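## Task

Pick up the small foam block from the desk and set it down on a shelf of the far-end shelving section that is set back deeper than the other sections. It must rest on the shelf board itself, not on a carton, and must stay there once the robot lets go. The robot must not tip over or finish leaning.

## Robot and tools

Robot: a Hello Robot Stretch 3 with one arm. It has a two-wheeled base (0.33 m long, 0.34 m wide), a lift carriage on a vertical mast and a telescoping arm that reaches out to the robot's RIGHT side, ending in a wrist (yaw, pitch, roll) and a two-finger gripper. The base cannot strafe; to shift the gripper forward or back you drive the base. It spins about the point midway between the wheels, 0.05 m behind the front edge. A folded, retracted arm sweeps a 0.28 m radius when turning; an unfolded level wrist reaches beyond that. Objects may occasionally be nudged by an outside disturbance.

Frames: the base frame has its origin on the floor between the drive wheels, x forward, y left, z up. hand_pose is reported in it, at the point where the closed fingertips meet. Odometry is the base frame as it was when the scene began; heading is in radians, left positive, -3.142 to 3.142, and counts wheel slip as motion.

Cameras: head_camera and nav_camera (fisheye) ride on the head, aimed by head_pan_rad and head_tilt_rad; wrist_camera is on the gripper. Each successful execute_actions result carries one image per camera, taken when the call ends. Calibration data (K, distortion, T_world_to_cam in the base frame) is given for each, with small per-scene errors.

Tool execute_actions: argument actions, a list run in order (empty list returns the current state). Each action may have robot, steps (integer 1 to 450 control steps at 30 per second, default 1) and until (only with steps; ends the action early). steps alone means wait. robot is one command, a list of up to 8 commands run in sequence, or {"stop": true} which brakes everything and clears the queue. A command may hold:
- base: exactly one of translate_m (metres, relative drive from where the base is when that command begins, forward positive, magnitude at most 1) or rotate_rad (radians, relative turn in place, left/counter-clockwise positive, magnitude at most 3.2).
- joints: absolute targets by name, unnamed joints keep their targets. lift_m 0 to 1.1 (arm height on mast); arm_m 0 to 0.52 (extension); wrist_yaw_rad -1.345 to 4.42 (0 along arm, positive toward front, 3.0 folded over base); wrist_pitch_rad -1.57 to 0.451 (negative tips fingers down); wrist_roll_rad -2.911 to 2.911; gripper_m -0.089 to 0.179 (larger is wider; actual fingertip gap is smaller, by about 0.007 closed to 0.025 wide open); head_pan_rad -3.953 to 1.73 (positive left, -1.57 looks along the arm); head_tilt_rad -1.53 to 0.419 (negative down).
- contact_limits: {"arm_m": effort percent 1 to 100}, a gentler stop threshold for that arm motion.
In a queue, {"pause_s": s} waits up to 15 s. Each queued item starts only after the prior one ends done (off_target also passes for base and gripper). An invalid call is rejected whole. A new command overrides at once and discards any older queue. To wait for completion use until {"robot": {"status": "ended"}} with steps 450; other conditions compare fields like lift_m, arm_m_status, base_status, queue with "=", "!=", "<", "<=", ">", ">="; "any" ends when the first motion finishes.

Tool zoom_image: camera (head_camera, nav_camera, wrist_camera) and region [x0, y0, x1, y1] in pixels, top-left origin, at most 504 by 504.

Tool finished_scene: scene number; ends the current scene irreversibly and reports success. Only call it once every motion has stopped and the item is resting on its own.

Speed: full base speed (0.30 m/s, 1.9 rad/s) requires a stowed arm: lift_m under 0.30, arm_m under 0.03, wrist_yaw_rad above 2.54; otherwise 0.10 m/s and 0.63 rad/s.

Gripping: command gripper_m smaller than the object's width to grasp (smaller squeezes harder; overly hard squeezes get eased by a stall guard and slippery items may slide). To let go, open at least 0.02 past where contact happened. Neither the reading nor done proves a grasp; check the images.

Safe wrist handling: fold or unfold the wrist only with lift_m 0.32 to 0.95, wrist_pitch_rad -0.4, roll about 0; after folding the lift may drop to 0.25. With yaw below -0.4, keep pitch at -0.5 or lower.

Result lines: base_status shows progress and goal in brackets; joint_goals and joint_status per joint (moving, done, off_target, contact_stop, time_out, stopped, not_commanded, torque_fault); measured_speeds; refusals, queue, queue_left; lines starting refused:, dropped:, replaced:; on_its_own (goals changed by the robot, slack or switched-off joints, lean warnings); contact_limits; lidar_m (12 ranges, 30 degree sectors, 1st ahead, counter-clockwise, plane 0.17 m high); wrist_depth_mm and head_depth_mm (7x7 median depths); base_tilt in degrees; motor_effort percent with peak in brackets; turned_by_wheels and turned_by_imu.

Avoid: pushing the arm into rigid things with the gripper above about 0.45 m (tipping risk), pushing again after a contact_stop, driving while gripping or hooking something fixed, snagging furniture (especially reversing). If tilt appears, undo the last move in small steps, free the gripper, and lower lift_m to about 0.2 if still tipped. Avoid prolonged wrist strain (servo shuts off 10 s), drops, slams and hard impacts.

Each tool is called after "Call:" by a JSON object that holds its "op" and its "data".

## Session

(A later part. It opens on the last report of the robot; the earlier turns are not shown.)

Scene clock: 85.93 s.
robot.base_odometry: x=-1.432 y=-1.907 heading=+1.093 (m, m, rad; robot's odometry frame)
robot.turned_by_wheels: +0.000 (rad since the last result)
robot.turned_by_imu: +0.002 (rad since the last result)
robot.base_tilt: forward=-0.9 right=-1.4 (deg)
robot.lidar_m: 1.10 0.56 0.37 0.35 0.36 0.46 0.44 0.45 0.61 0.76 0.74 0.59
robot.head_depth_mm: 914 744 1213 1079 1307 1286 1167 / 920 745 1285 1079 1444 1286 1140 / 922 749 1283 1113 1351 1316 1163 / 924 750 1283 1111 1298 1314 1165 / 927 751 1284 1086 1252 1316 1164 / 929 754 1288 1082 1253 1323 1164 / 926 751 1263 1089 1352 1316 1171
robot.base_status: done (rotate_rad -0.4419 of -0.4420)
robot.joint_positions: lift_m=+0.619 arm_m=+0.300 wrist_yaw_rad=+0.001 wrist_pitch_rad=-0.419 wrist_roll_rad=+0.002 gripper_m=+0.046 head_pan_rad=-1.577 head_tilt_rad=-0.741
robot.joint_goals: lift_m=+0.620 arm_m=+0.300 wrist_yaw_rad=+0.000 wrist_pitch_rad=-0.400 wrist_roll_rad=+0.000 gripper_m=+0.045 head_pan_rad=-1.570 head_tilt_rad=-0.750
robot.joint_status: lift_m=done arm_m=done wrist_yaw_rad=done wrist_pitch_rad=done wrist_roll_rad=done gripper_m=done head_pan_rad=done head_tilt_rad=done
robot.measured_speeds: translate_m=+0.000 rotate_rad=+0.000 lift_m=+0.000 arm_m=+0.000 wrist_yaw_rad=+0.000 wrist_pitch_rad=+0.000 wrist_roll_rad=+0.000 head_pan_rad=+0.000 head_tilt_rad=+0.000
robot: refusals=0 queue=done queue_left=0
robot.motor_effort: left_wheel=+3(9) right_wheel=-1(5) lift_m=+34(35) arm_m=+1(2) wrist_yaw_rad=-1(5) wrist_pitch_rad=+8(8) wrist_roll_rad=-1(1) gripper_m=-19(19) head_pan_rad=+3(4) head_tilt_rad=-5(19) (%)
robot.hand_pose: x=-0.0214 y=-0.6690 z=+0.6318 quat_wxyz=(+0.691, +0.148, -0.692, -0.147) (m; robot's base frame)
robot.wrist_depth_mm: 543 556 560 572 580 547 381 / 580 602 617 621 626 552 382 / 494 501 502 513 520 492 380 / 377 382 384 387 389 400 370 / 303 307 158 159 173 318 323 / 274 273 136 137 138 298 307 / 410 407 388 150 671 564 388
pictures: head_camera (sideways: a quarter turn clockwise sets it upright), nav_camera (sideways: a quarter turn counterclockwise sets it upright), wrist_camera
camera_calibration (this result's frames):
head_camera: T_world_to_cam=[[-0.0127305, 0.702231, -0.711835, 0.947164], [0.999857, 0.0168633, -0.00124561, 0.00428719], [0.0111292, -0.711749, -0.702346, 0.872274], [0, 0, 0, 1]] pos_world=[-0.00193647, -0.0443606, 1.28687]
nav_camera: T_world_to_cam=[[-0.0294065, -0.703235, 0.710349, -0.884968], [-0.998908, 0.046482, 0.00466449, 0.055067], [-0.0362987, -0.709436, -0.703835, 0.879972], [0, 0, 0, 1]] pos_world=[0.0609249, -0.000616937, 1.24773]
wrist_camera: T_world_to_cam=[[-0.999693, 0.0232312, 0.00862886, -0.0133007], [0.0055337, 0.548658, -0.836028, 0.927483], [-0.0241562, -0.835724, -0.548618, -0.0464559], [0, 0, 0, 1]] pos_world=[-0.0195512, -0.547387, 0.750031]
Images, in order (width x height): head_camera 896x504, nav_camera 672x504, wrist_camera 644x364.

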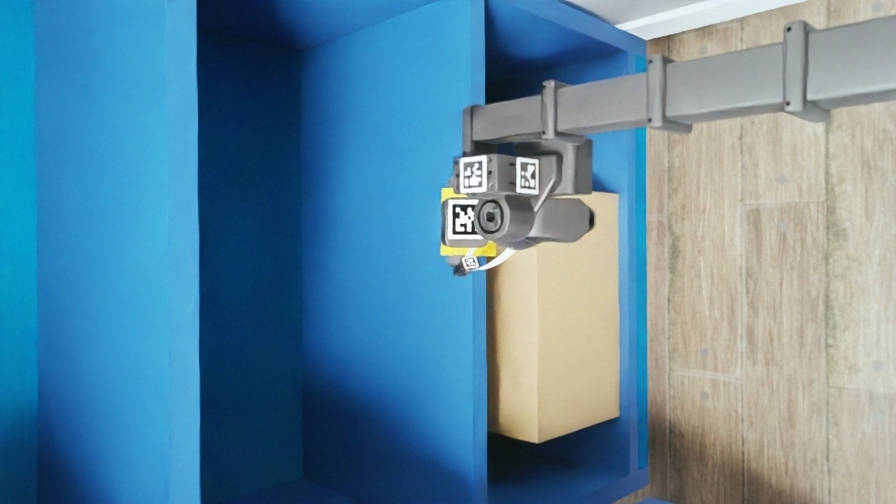

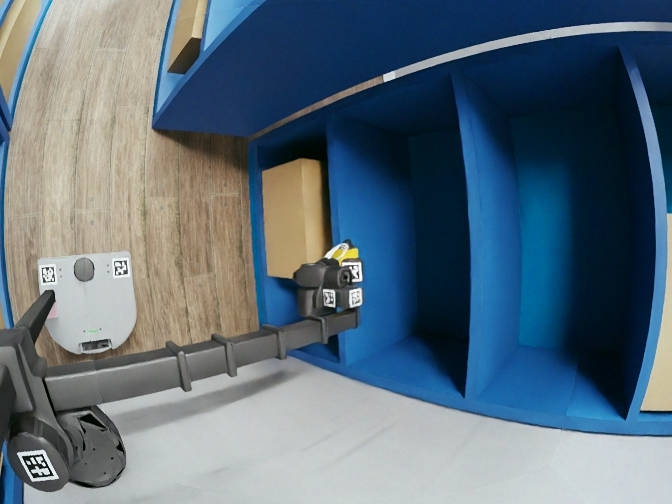

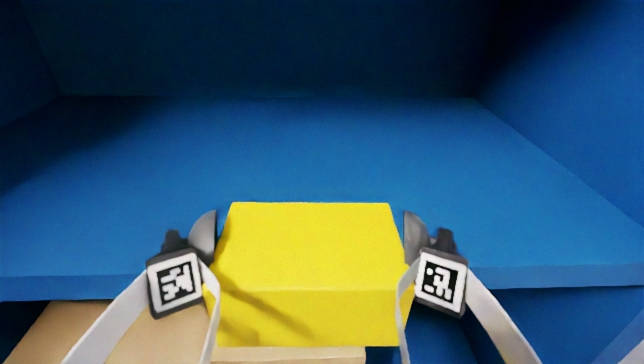

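Call:
{"op": "execute_actions", "data": {"actions": [{"robot": {"joints": {"arm_m": 0.49, "lift_m": 0.588}}, "steps": 200, "until": {"robot": {"status": "ended"}}}]}}

Scene clock: 89.13 s.
robot.base_odometry: x=-1.432 y=-1.907 heading=+1.093 (m, m, rad; robot's odometry frame)
robot.turned_by_wheels: +0.000 (rad since the last result)
robot.turned_by_imu: +0.001 (rad since the last result)
robot.base_tilt: forward=-0.9 right=-1.4 (deg)
robot.lidar_m: 1.10 0.56 0.37 0.35 0.36 0.46 0.44 0.45 0.61 0.76 0.74 0.59
robot.head_depth_mm: 917 745 1213 1082 1311 1291 1165 / 919 747 1283 1082 1467 - 1166 / 921 747 1292 1045 1372 1316 1162 / 924 748 1281 1054 1255 1324 1157 / 926 753 1287 1088 1258 1326 1160 / 928 752 1279 1081 1249 1316 1163 / 925 751 1261 1085 1353 1323 1163
robot.base_status: done (rotate_rad -0.4419 of -0.4420)
robot.joint_positions: lift_m=+0.589 arm_m=+0.490 wrist_yaw_rad=+0.001 wrist_pitch_rad=-0.419 wrist_roll_rad=+0.002 gripper_m=+0.046 head_pan_rad=-1.577 head_tilt_rad=-0.741
robot.joint_goals: lift_m=+0.588 arm_m=+0.490 wrist_yaw_rad=+0.000 wrist_pitch_rad=-0.400 wrist_roll_rad=+0.000 gripper_m=+0.045 head_pan_rad=-1.570 head_tilt_rad=-0.750
robot.joint_status: lift_m=done arm_m=done wrist_yaw_rad=done wrist_pitch_rad=done wrist_roll_rad=done gripper_m=done head_pan_rad=done head_tilt_rad=done
robot.measured_speeds: translate_m=+0.000 rotate_rad=+0.000 lift_m=+0.000 arm_m=+0.000 wrist_yaw_rad=+0.000 wrist_pitch_rad=+0.000 wrist_roll_rad=+0.000 head_pan_rad=+0.000 head_tilt_rad=+0.000
robot: refusals=0 queue=done queue_left=0
robot.motor_effort: left_wheel=+3(3) right_wheel=-1(2) lift_m=+13(36) arm_m=+1(1) wrist_yaw_rad=-1(1) wrist_pitch_rad=+9(8) wrist_roll_rad=-1(1) gripper_m=-19(19) head_pan_rad=+3(3) head_tilt_rad=-4(3) (%)
robot.hand_pose: x=-0.0214 y=-0.8589 z=+0.6009 quat_wxyz=(+0.691, +0.148, -0.692, -0.147) (m; robot's base frame)
robot.wrist_depth_mm: 392 393 396 406 410 413 374 / 427 426 436 441 444 455 377 / 419 426 433 438 446 452 378 / 323 324 327 331 338 339 342 / 261 262 158 158 173 274 276 / 219 226 136 137 138 227 230 / 190 190 182 151 189 195 197
pictures: head_camera (sideways: a quarter turn clockwise sets it upright), nav_camera (sideways: a quarter turn counterclockwise sets it upright), wrist_camera
camera_calibration (this result's frames):
head_camera: T_world_to_cam=[[-0.0127305, 0.702232, -0.711835, 0.947164], [0.999857, 0.0168635, -0.00124559, 0.00428718], [0.0111293, -0.711749, -0.702346, 0.872274], [0, 0, 0, 1]] pos_world=[-0.00193647, -0.0443605, 1.28687]
nav_camera: T_world_to_cam=[[-0.0294064, -0.703236, 0.710348, -0.884968], [-0.998908, 0.0464819, 0.00466452, 0.055067], [-0.0362986, -0.709435, -0.703835, 0.879973], [0, 0, 0, 1]] pos_world=[0.0609249, -0.000616898, 1.24773]
wrist_camera: T_world_to_cam=[[-0.999693, 0.0232309, 0.00862941, -0.00862129], [0.0055337, 0.548679, -0.836015, 1.00596], [-0.0241562, -0.83571, -0.548639, -0.222133], [0, 0, 0, 1]] pos_world=[-0.0195512, -0.737385, 0.719197]
Images, in order (width x height): head_camera 896x504, nav_camera 672x504, wrist_camera 644x364.

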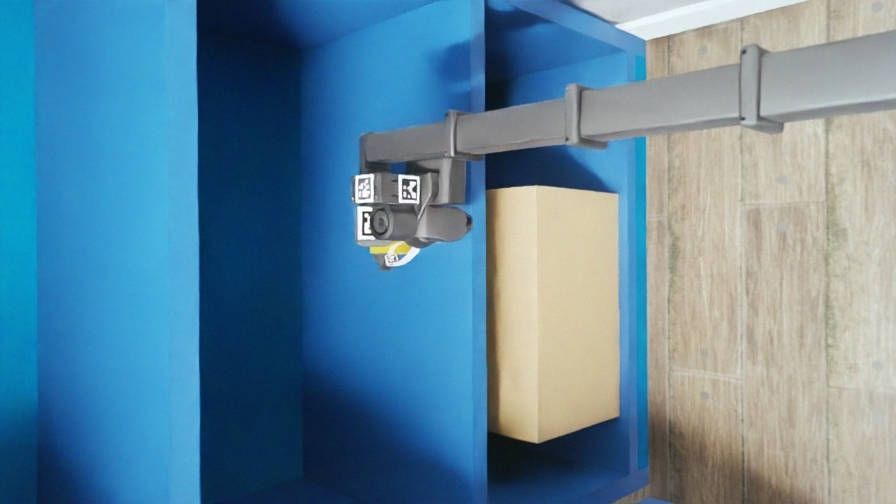

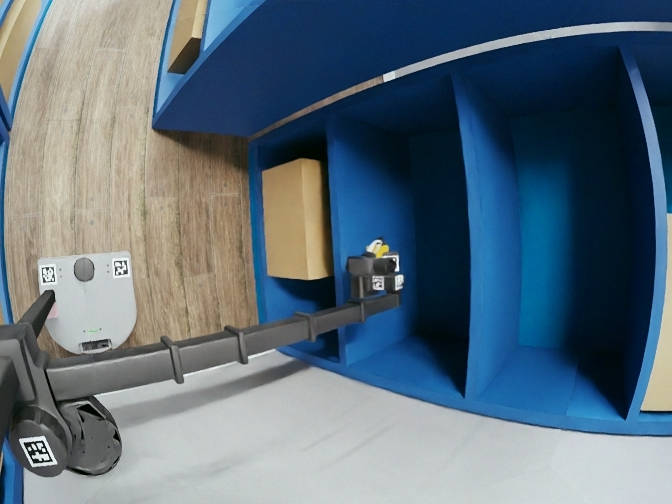

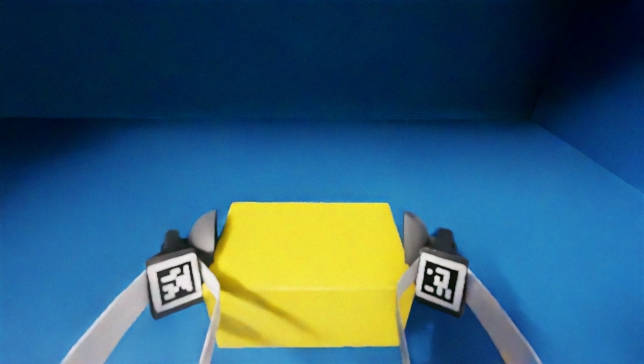

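Call:
{"op": "execute_actions", "data": {"actions": [{"robot": {"joints": {"lift_m": 0.56}}, "steps": 120, "until": {"robot": {"status": "ended"}}}]}}

Scene clock: 90.33 s.
robot.base_odometry: x=-1.432 y=-1.907 heading=+1.093 (m, m, rad; robot's odometry frame)
robot.turned_by_wheels: +0.000 (rad since the last result)
robot.turned_by_imu: +0.000 (rad since the last result)
robot.base_tilt: forward=-0.8 right=-1.3 (deg)
robot.lidar_m: 1.10 0.56 0.37 0.35 0.36 0.46 0.44 0.45 0.62 0.76 0.74 0.59
robot.head_depth_mm: 914 745 1217 1084 1309 1292 1161 / 920 746 1285 1083 1457 - - / 921 748 1282 1115 1357 1320 1163 / 929 750 1282 1064 1252 1321 1164 / 927 750 1280 1086 1255 1316 1165 / 927 753 1280 1080 1249 1317 1162 / 930 752 1260 1085 1349 1317 1172
robot.base_status: done (rotate_rad -0.4419 of -0.4420)
robot.joint_positions: lift_m=+0.561 arm_m=+0.490 wrist_yaw_rad=+0.001 wrist_pitch_rad=-0.419 wrist_roll_rad=+0.002 gripper_m=+0.046 head_pan_rad=-1.577 head_tilt_rad=-0.741
robot.joint_goals: lift_m=+0.560 arm_m=+0.490 wrist_yaw_rad=+0.000 wrist_pitch_rad=-0.400 wrist_roll_rad=+0.000 gripper_m=+0.045 head_pan_rad=-1.570 head_tilt_rad=-0.750
robot.joint_status: lift_m=done arm_m=done wrist_yaw_rad=done wrist_pitch_rad=done wrist_roll_rad=done gripper_m=done head_pan_rad=done head_tilt_rad=done
robot.measured_speeds: translate_m=+0.000 rotate_rad=+0.000 lift_m=+0.000 arm_m=+0.000 wrist_yaw_rad=+0.000 wrist_pitch_rad=+0.000 wrist_roll_rad=+0.000 head_pan_rad=+0.000 head_tilt_rad=+0.000
robot: refusals=0 queue=done queue_left=0
robot.motor_effort: left_wheel=+3(3) right_wheel=-2(2) lift_m=+13(12) arm_m=+1(1) wrist_yaw_rad=-1(1) wrist_pitch_rad=+8(8) wrist_roll_rad=-1(1) gripper_m=-20(18) head_pan_rad=+4(4) head_tilt_rad=-3(4) (%)
robot.hand_pose: x=-0.0214 y=-0.8589 z=+0.5729 quat_wxyz=(+0.691, +0.148, -0.692, -0.147) (m; robot's base frame)
robot.wrist_depth_mm: 392 392 399 407 408 414 376 / 426 428 430 440 449 455 377 / 359 362 371 372 382 382 363 / 275 276 279 283 287 290 293 / 222 224 158 158 173 231 234 / 186 193 136 137 138 194 195 / 163 162 154 151 160 166 167
pictures: head_camera (sideways: a quarter turn clockwise sets it upright), nav_camera (sideways: a quarter turn counterclockwise sets it upright), wrist_camera
camera_calibration (this result's frames):
head_camera: T_world_to_cam=[[-0.0127306, 0.702232, -0.711835, 0.947164], [0.999857, 0.0168636, -0.00124559, 0.00428717], [0.0111294, -0.711749, -0.702346, 0.872274], [0, 0, 0, 1]] pos_world=[-0.00193646, -0.0443605, 1.28687]
nav_camera: T_world_to_cam=[[-0.0294063, -0.703236, 0.710348, -0.884968], [-0.998908, 0.0464818, 0.00466452, 0.055067], [-0.0362985, -0.709435, -0.703835, 0.879973], [0, 0, 0, 1]] pos_world=[0.0609249, -0.000616889, 1.24773]
wrist_camera: T_world_to_cam=[[-0.999693, 0.0232312, 0.0086294, -0.00837952], [0.00553389, 0.548679, -0.836015, 0.982554], [-0.0241564, -0.83571, -0.548639, -0.237491], [0, 0, 0, 1]] pos_world=[-0.0195512, -0.737386, 0.691206]
Images, in order (width x height): head_camera 896x504, nav_camera 672x504, wrist_camera 644x364.

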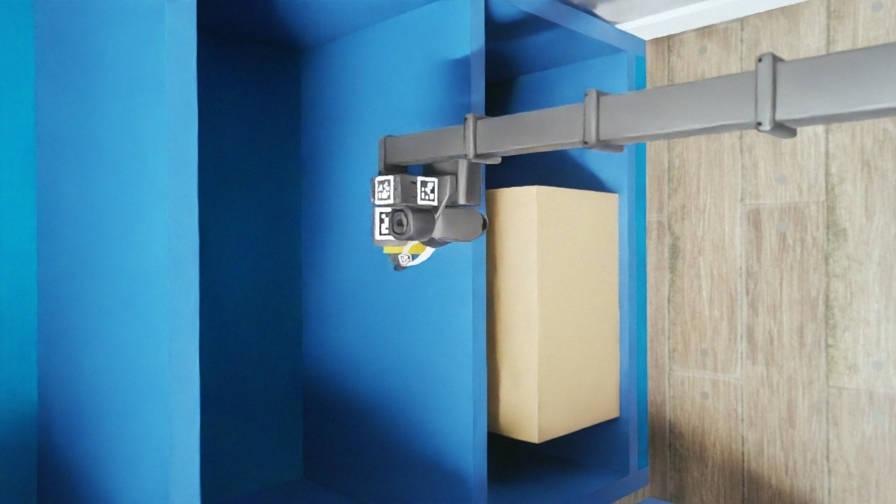

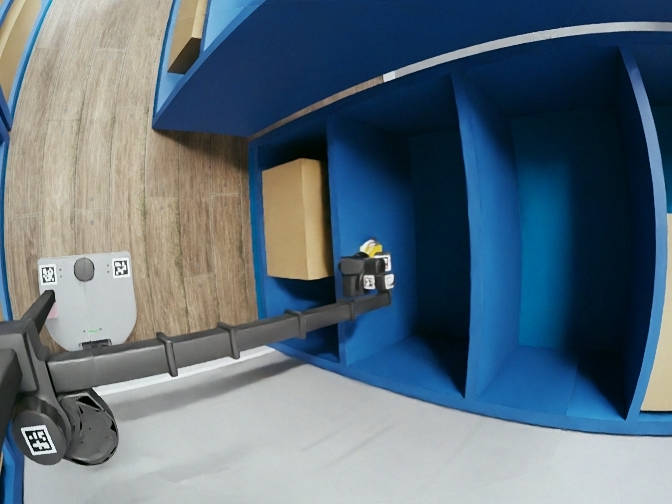

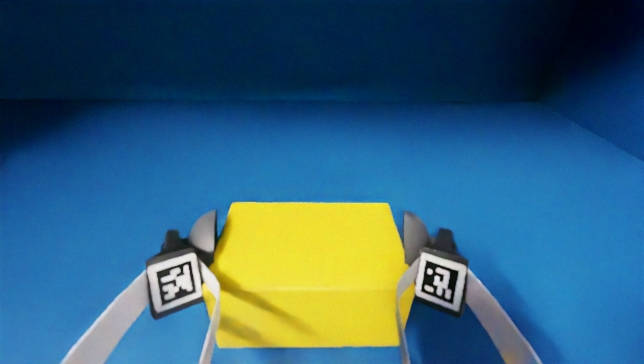

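Call:
{"op": "execute_actions", "data": {"actions": [{"robot": {"joints": {"gripper_m": 0.15}}, "steps": 90, "until": {"robot": {"status": "ended"}}}]}}

Scene clock: 92.17 s.
robot.base_odometry: x=-1.432 y=-1.907 heading=+1.093 (m, m, rad; robot's odometry frame)
robot.turned_by_wheels: +0.000 (rad since the last result)
robot.turned_by_imu: +0.000 (rad since the last result)
robot.base_tilt: forward=-0.8 right=-1.4 (deg)
robot.lidar_m: 1.10 0.56 0.37 0.35 0.36 0.46 0.44 0.45 0.61 0.75 0.74 0.59
robot.head_depth_mm: 914 748 1207 1081 1303 1289 1157 / 918 747 1283 1084 1460 - - / 926 749 1282 1112 1350 1317 1163 / 926 749 1288 1068 1255 1320 1166 / 926 748 1281 1088 1261 1325 1163 / 929 753 1281 1092 1253 1316 1161 / 932 751 1264 1088 1348 1318 1169
robot.base_status: done (rotate_rad -0.4419 of -0.4420)
robot.joint_positions: lift_m=+0.561 arm_m=+0.490 wrist_yaw_rad=+0.001 wrist_pitch_rad=-0.419 wrist_roll_rad=+0.002 gripper_m=+0.150 head_pan_rad=-1.577 head_tilt_rad=-0.741
robot.joint_goals: lift_m=+0.560 arm_m=+0.490 wrist_yaw_rad=+0.000 wrist_pitch_rad=-0.400 wrist_roll_rad=+0.000 gripper_m=+0.150 head_pan_rad=-1.570 head_tilt_rad=-0.750
robot.joint_status: lift_m=done arm_m=done wrist_yaw_rad=done wrist_pitch_rad=done wrist_roll_rad=done gripper_m=done head_pan_rad=done head_tilt_rad=done
robot.measured_speeds: translate_m=+0.000 rotate_rad=+0.000 lift_m=+0.000 arm_m=+0.000 wrist_yaw_rad=+0.000 wrist_pitch_rad=+0.000 wrist_roll_rad=+0.000 head_pan_rad=+0.000 head_tilt_rad=+0.000
robot: refusals=0 queue=done queue_left=0
robot.motor_effort: left_wheel=+3(3) right_wheel=-1(2) lift_m=+13(13) arm_m=+1(1) wrist_yaw_rad=-1(1) wrist_pitch_rad=+8(8) wrist_roll_rad=-1(1) gripper_m=+0(83) head_pan_rad=+3(3) head_tilt_rad=-4(4) (%)
robot.hand_pose: x=-0.0214 y=-0.8589 z=+0.5729 quat_wxyz=(+0.691, +0.148, -0.692, -0.147) (m; robot's base frame)
robot.wrist_depth_mm: 389 397 397 407 411 413 379 / 426 429 433 441 449 449 375 / 358 362 369 378 379 387 362 / 273 276 280 284 285 289 294 / 222 232 176 164 222 242 235 / 192 183 141 137 148 - 196 / 157 161 154 151 157 165 168
pictures: head_camera (sideways: a quarter turn clockwise sets it upright), nav_camera (sideways: a quarter turn counterclockwise sets it upright), wrist_camera
camera_calibration (this result's frames):
head_camera: T_world_to_cam=[[-0.0127305, 0.702232, -0.711835, 0.947164], [0.999857, 0.0168635, -0.00124559, 0.00428718], [0.0111293, -0.711749, -0.702346, 0.872274], [0, 0, 0, 1]] pos_world=[-0.00193647, -0.0443605, 1.28687]
nav_camera: T_world_to_cam=[[-0.0294064, -0.703236, 0.710348, -0.884968], [-0.998908, 0.0464819, 0.00466452, 0.055067], [-0.0362986, -0.709435, -0.703835, 0.879973], [0, 0, 0, 1]] pos_world=[0.0609249, -0.000616898, 1.24773]
wrist_camera: T_world_to_cam=[[-0.999693, 0.0232331, 0.00862968, -0.00837854], [0.00553466, 0.548679, -0.836015, 0.982554], [-0.0241581, -0.83571, -0.548639, -0.237491], [0, 0, 0, 1]] pos_world=[-0.0195514, -0.737386, 0.691206]
Images, in order (width x height): head_camera 896x504, nav_camera 672x504, wrist_camera 644x364.

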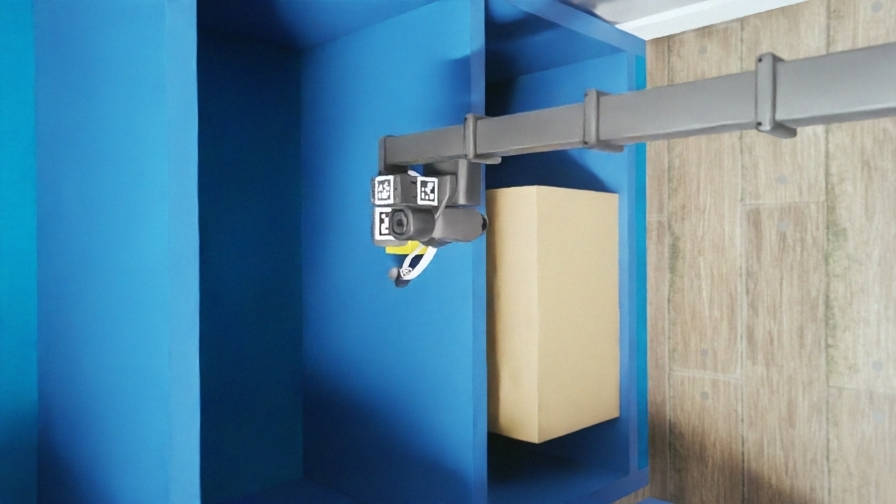

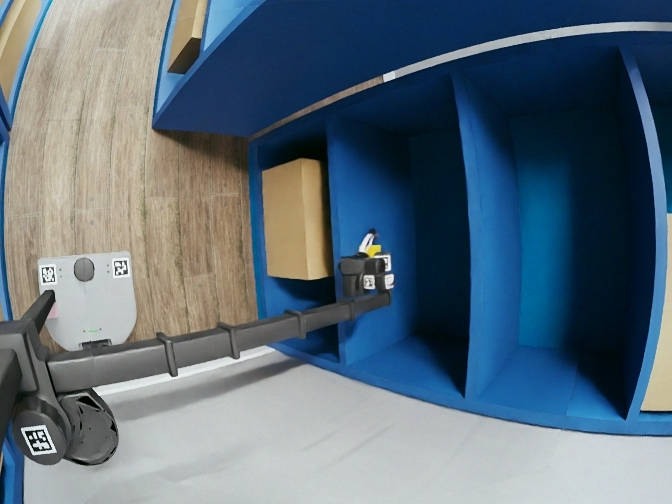

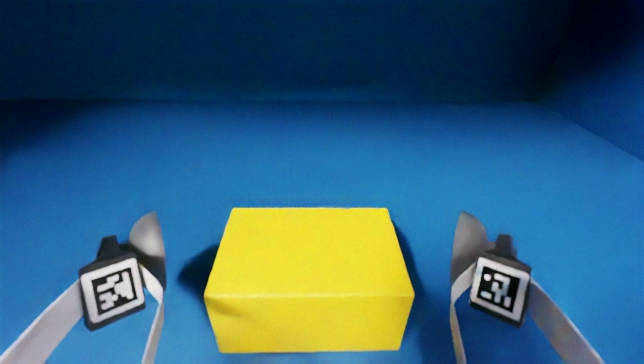

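Call:
{"op": "execute_actions", "data": {"actions": [{"robot": {"joints": {"lift_m": 0.62, "arm_m": 0.36}}, "steps": 120, "until": {"robot": {"status": "ended"}}}]}}

Scene clock: 94.53 s.
robot.base_odometry: x=-1.432 y=-1.907 heading=+1.093 (m, m, rad; robot's odometry frame)
robot.turned_by_wheels: +0.000 (rad since the last result)
robot.turned_by_imu: +0.001 (rad since the last result)
robot.base_tilt: forward=-0.8 right=-1.4 (deg)
robot.lidar_m: 1.10 0.56 0.37 0.35 0.37 0.46 0.44 0.45 0.61 0.75 0.74 0.59
robot.head_depth_mm: 916 747 1215 1083 1272 1292 1175 / 918 747 1280 1101 1434 1293 1140 / 921 748 1280 - 1355 1307 1161 / 924 751 1286 1075 1251 1313 1159 / 925 753 1283 1084 1253 1317 1158 / 927 751 1287 1090 1255 1319 1164 / 931 751 1260 1088 1351 1318 1166
robot.base_status: done (rotate_rad -0.4419 of -0.4420)
robot.joint_positions: lift_m=+0.619 arm_m=+0.360 wrist_yaw_rad=+0.001 wrist_pitch_rad=-0.419 wrist_roll_rad=+0.002 gripper_m=+0.150 head_pan_rad=-1.577 head_tilt_rad=-0.741
robot.joint_goals: lift_m=+0.620 arm_m=+0.360 wrist_yaw_rad=+0.000 wrist_pitch_rad=-0.400 wrist_roll_rad=+0.000 gripper_m=+0.150 head_pan_rad=-1.570 head_tilt_rad=-0.750
robot.joint_status: lift_m=done arm_m=done wrist_yaw_rad=done wrist_pitch_rad=done wrist_roll_rad=done gripper_m=done head_pan_rad=done head_tilt_rad=done
robot.measured_speeds: translate_m=+0.000 rotate_rad=+0.000 lift_m=+0.000 arm_m=+0.000 wrist_yaw_rad=+0.000 wrist_pitch_rad=+0.000 wrist_roll_rad=+0.000 head_pan_rad=+0.000 head_tilt_rad=+0.000
robot: refusals=0 queue=done queue_left=0
robot.motor_effort: left_wheel=+3(3) right_wheel=-2(1) lift_m=+35(38) arm_m=-3(4) wrist_yaw_rad=-1(1) wrist_pitch_rad=+8(8) wrist_roll_rad=-2(1) gripper_m=+1(0) head_pan_rad=+2(3) head_tilt_rad=-4(4) (%)
robot.hand_pose: x=-0.0214 y=-0.7295 z=+0.6319 quat_wxyz=(+0.691, +0.147, -0.692, -0.147) (m; robot's base frame)
robot.wrist_depth_mm: 499 506 511 519 534 518 382 / 540 548 559 565 569 553 380 / 492 501 508 514 521 498 382 / 373 380 382 311 392 398 365 / 303 319 309 287 314 332 323 / 258 248 260 261 264 - 268 / 226 229 229 234 239 242 244
pictures: head_camera (sideways: a quarter turn clockwise sets it upright), nav_camera (sideways: a quarter turn counterclockwise sets it upright), wrist_camera
camera_calibration (this result's frames):
head_camera: T_world_to_cam=[[-0.0127317, 0.702237, -0.711829, 0.947157], [0.999857, 0.0168651, -0.00124542, 0.00428695], [0.0111305, -0.711743, -0.702351, 0.872281], [0, 0, 0, 1]] pos_world=[-0.00193639, -0.0443604, 1.28687]
nav_camera: T_world_to_cam=[[-0.0294053, -0.703241, 0.710343, -0.884961], [-0.998908, 0.0464802, 0.00466483, 0.0550666], [-0.0362974, -0.70943, -0.703841, 0.87998], [0, 0, 0, 1]] pos_world=[0.0609249, -0.000616387, 1.24773]
wrist_camera: T_world_to_cam=[[-0.999693, 0.0232383, 0.0086138, -0.0118808], [0.00553496, 0.548131, -0.836374, 0.960679], [-0.0241574, -0.83607, -0.548091, -0.0975643], [0, 0, 0, 1]] pos_world=[-0.0195514, -0.607872, 0.750116]
Images, in order (width x height): head_camera 896x504, nav_camera 672x504, wrist_camera 644x364.

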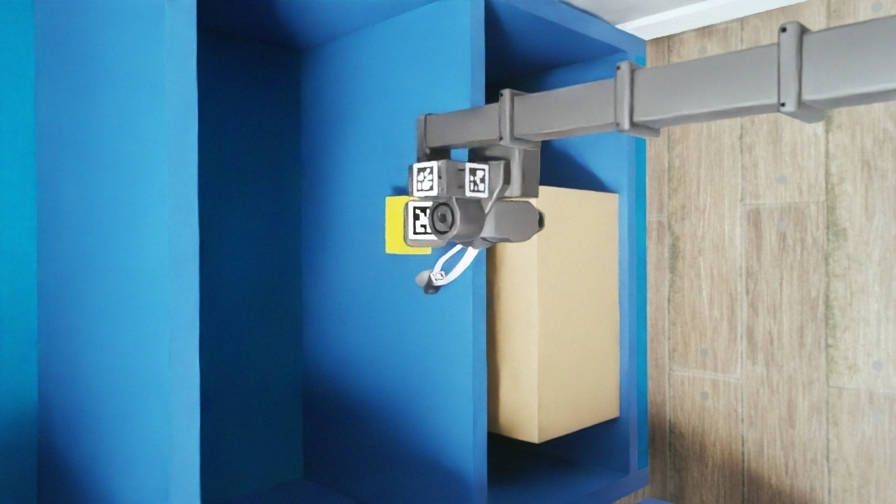

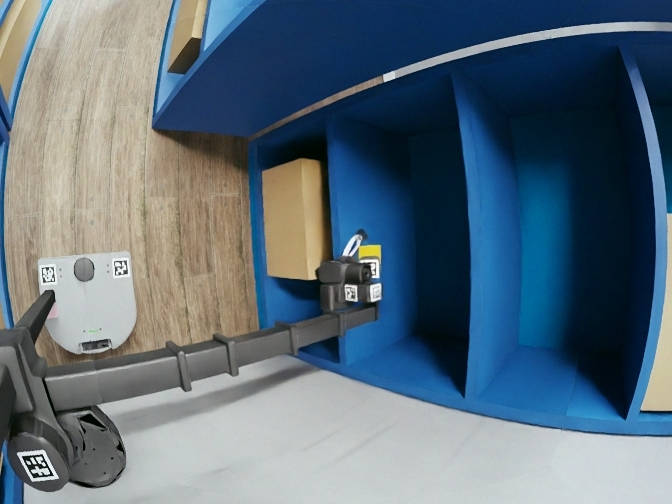

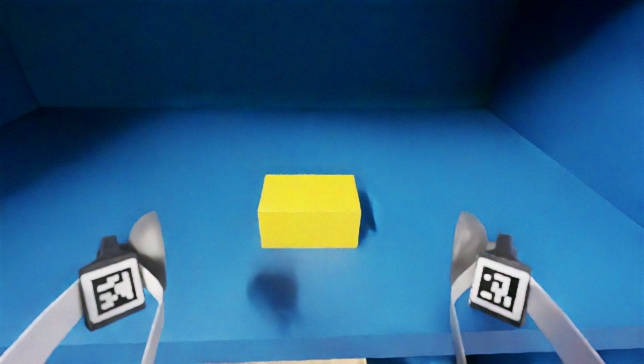

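The block is resting on the shelf of the recessed section. The gripper is clear of it and the robot is level.

Call:
{"op": "finished_scene", "data": {"scene": 2}}

The scene is finished: the task was done.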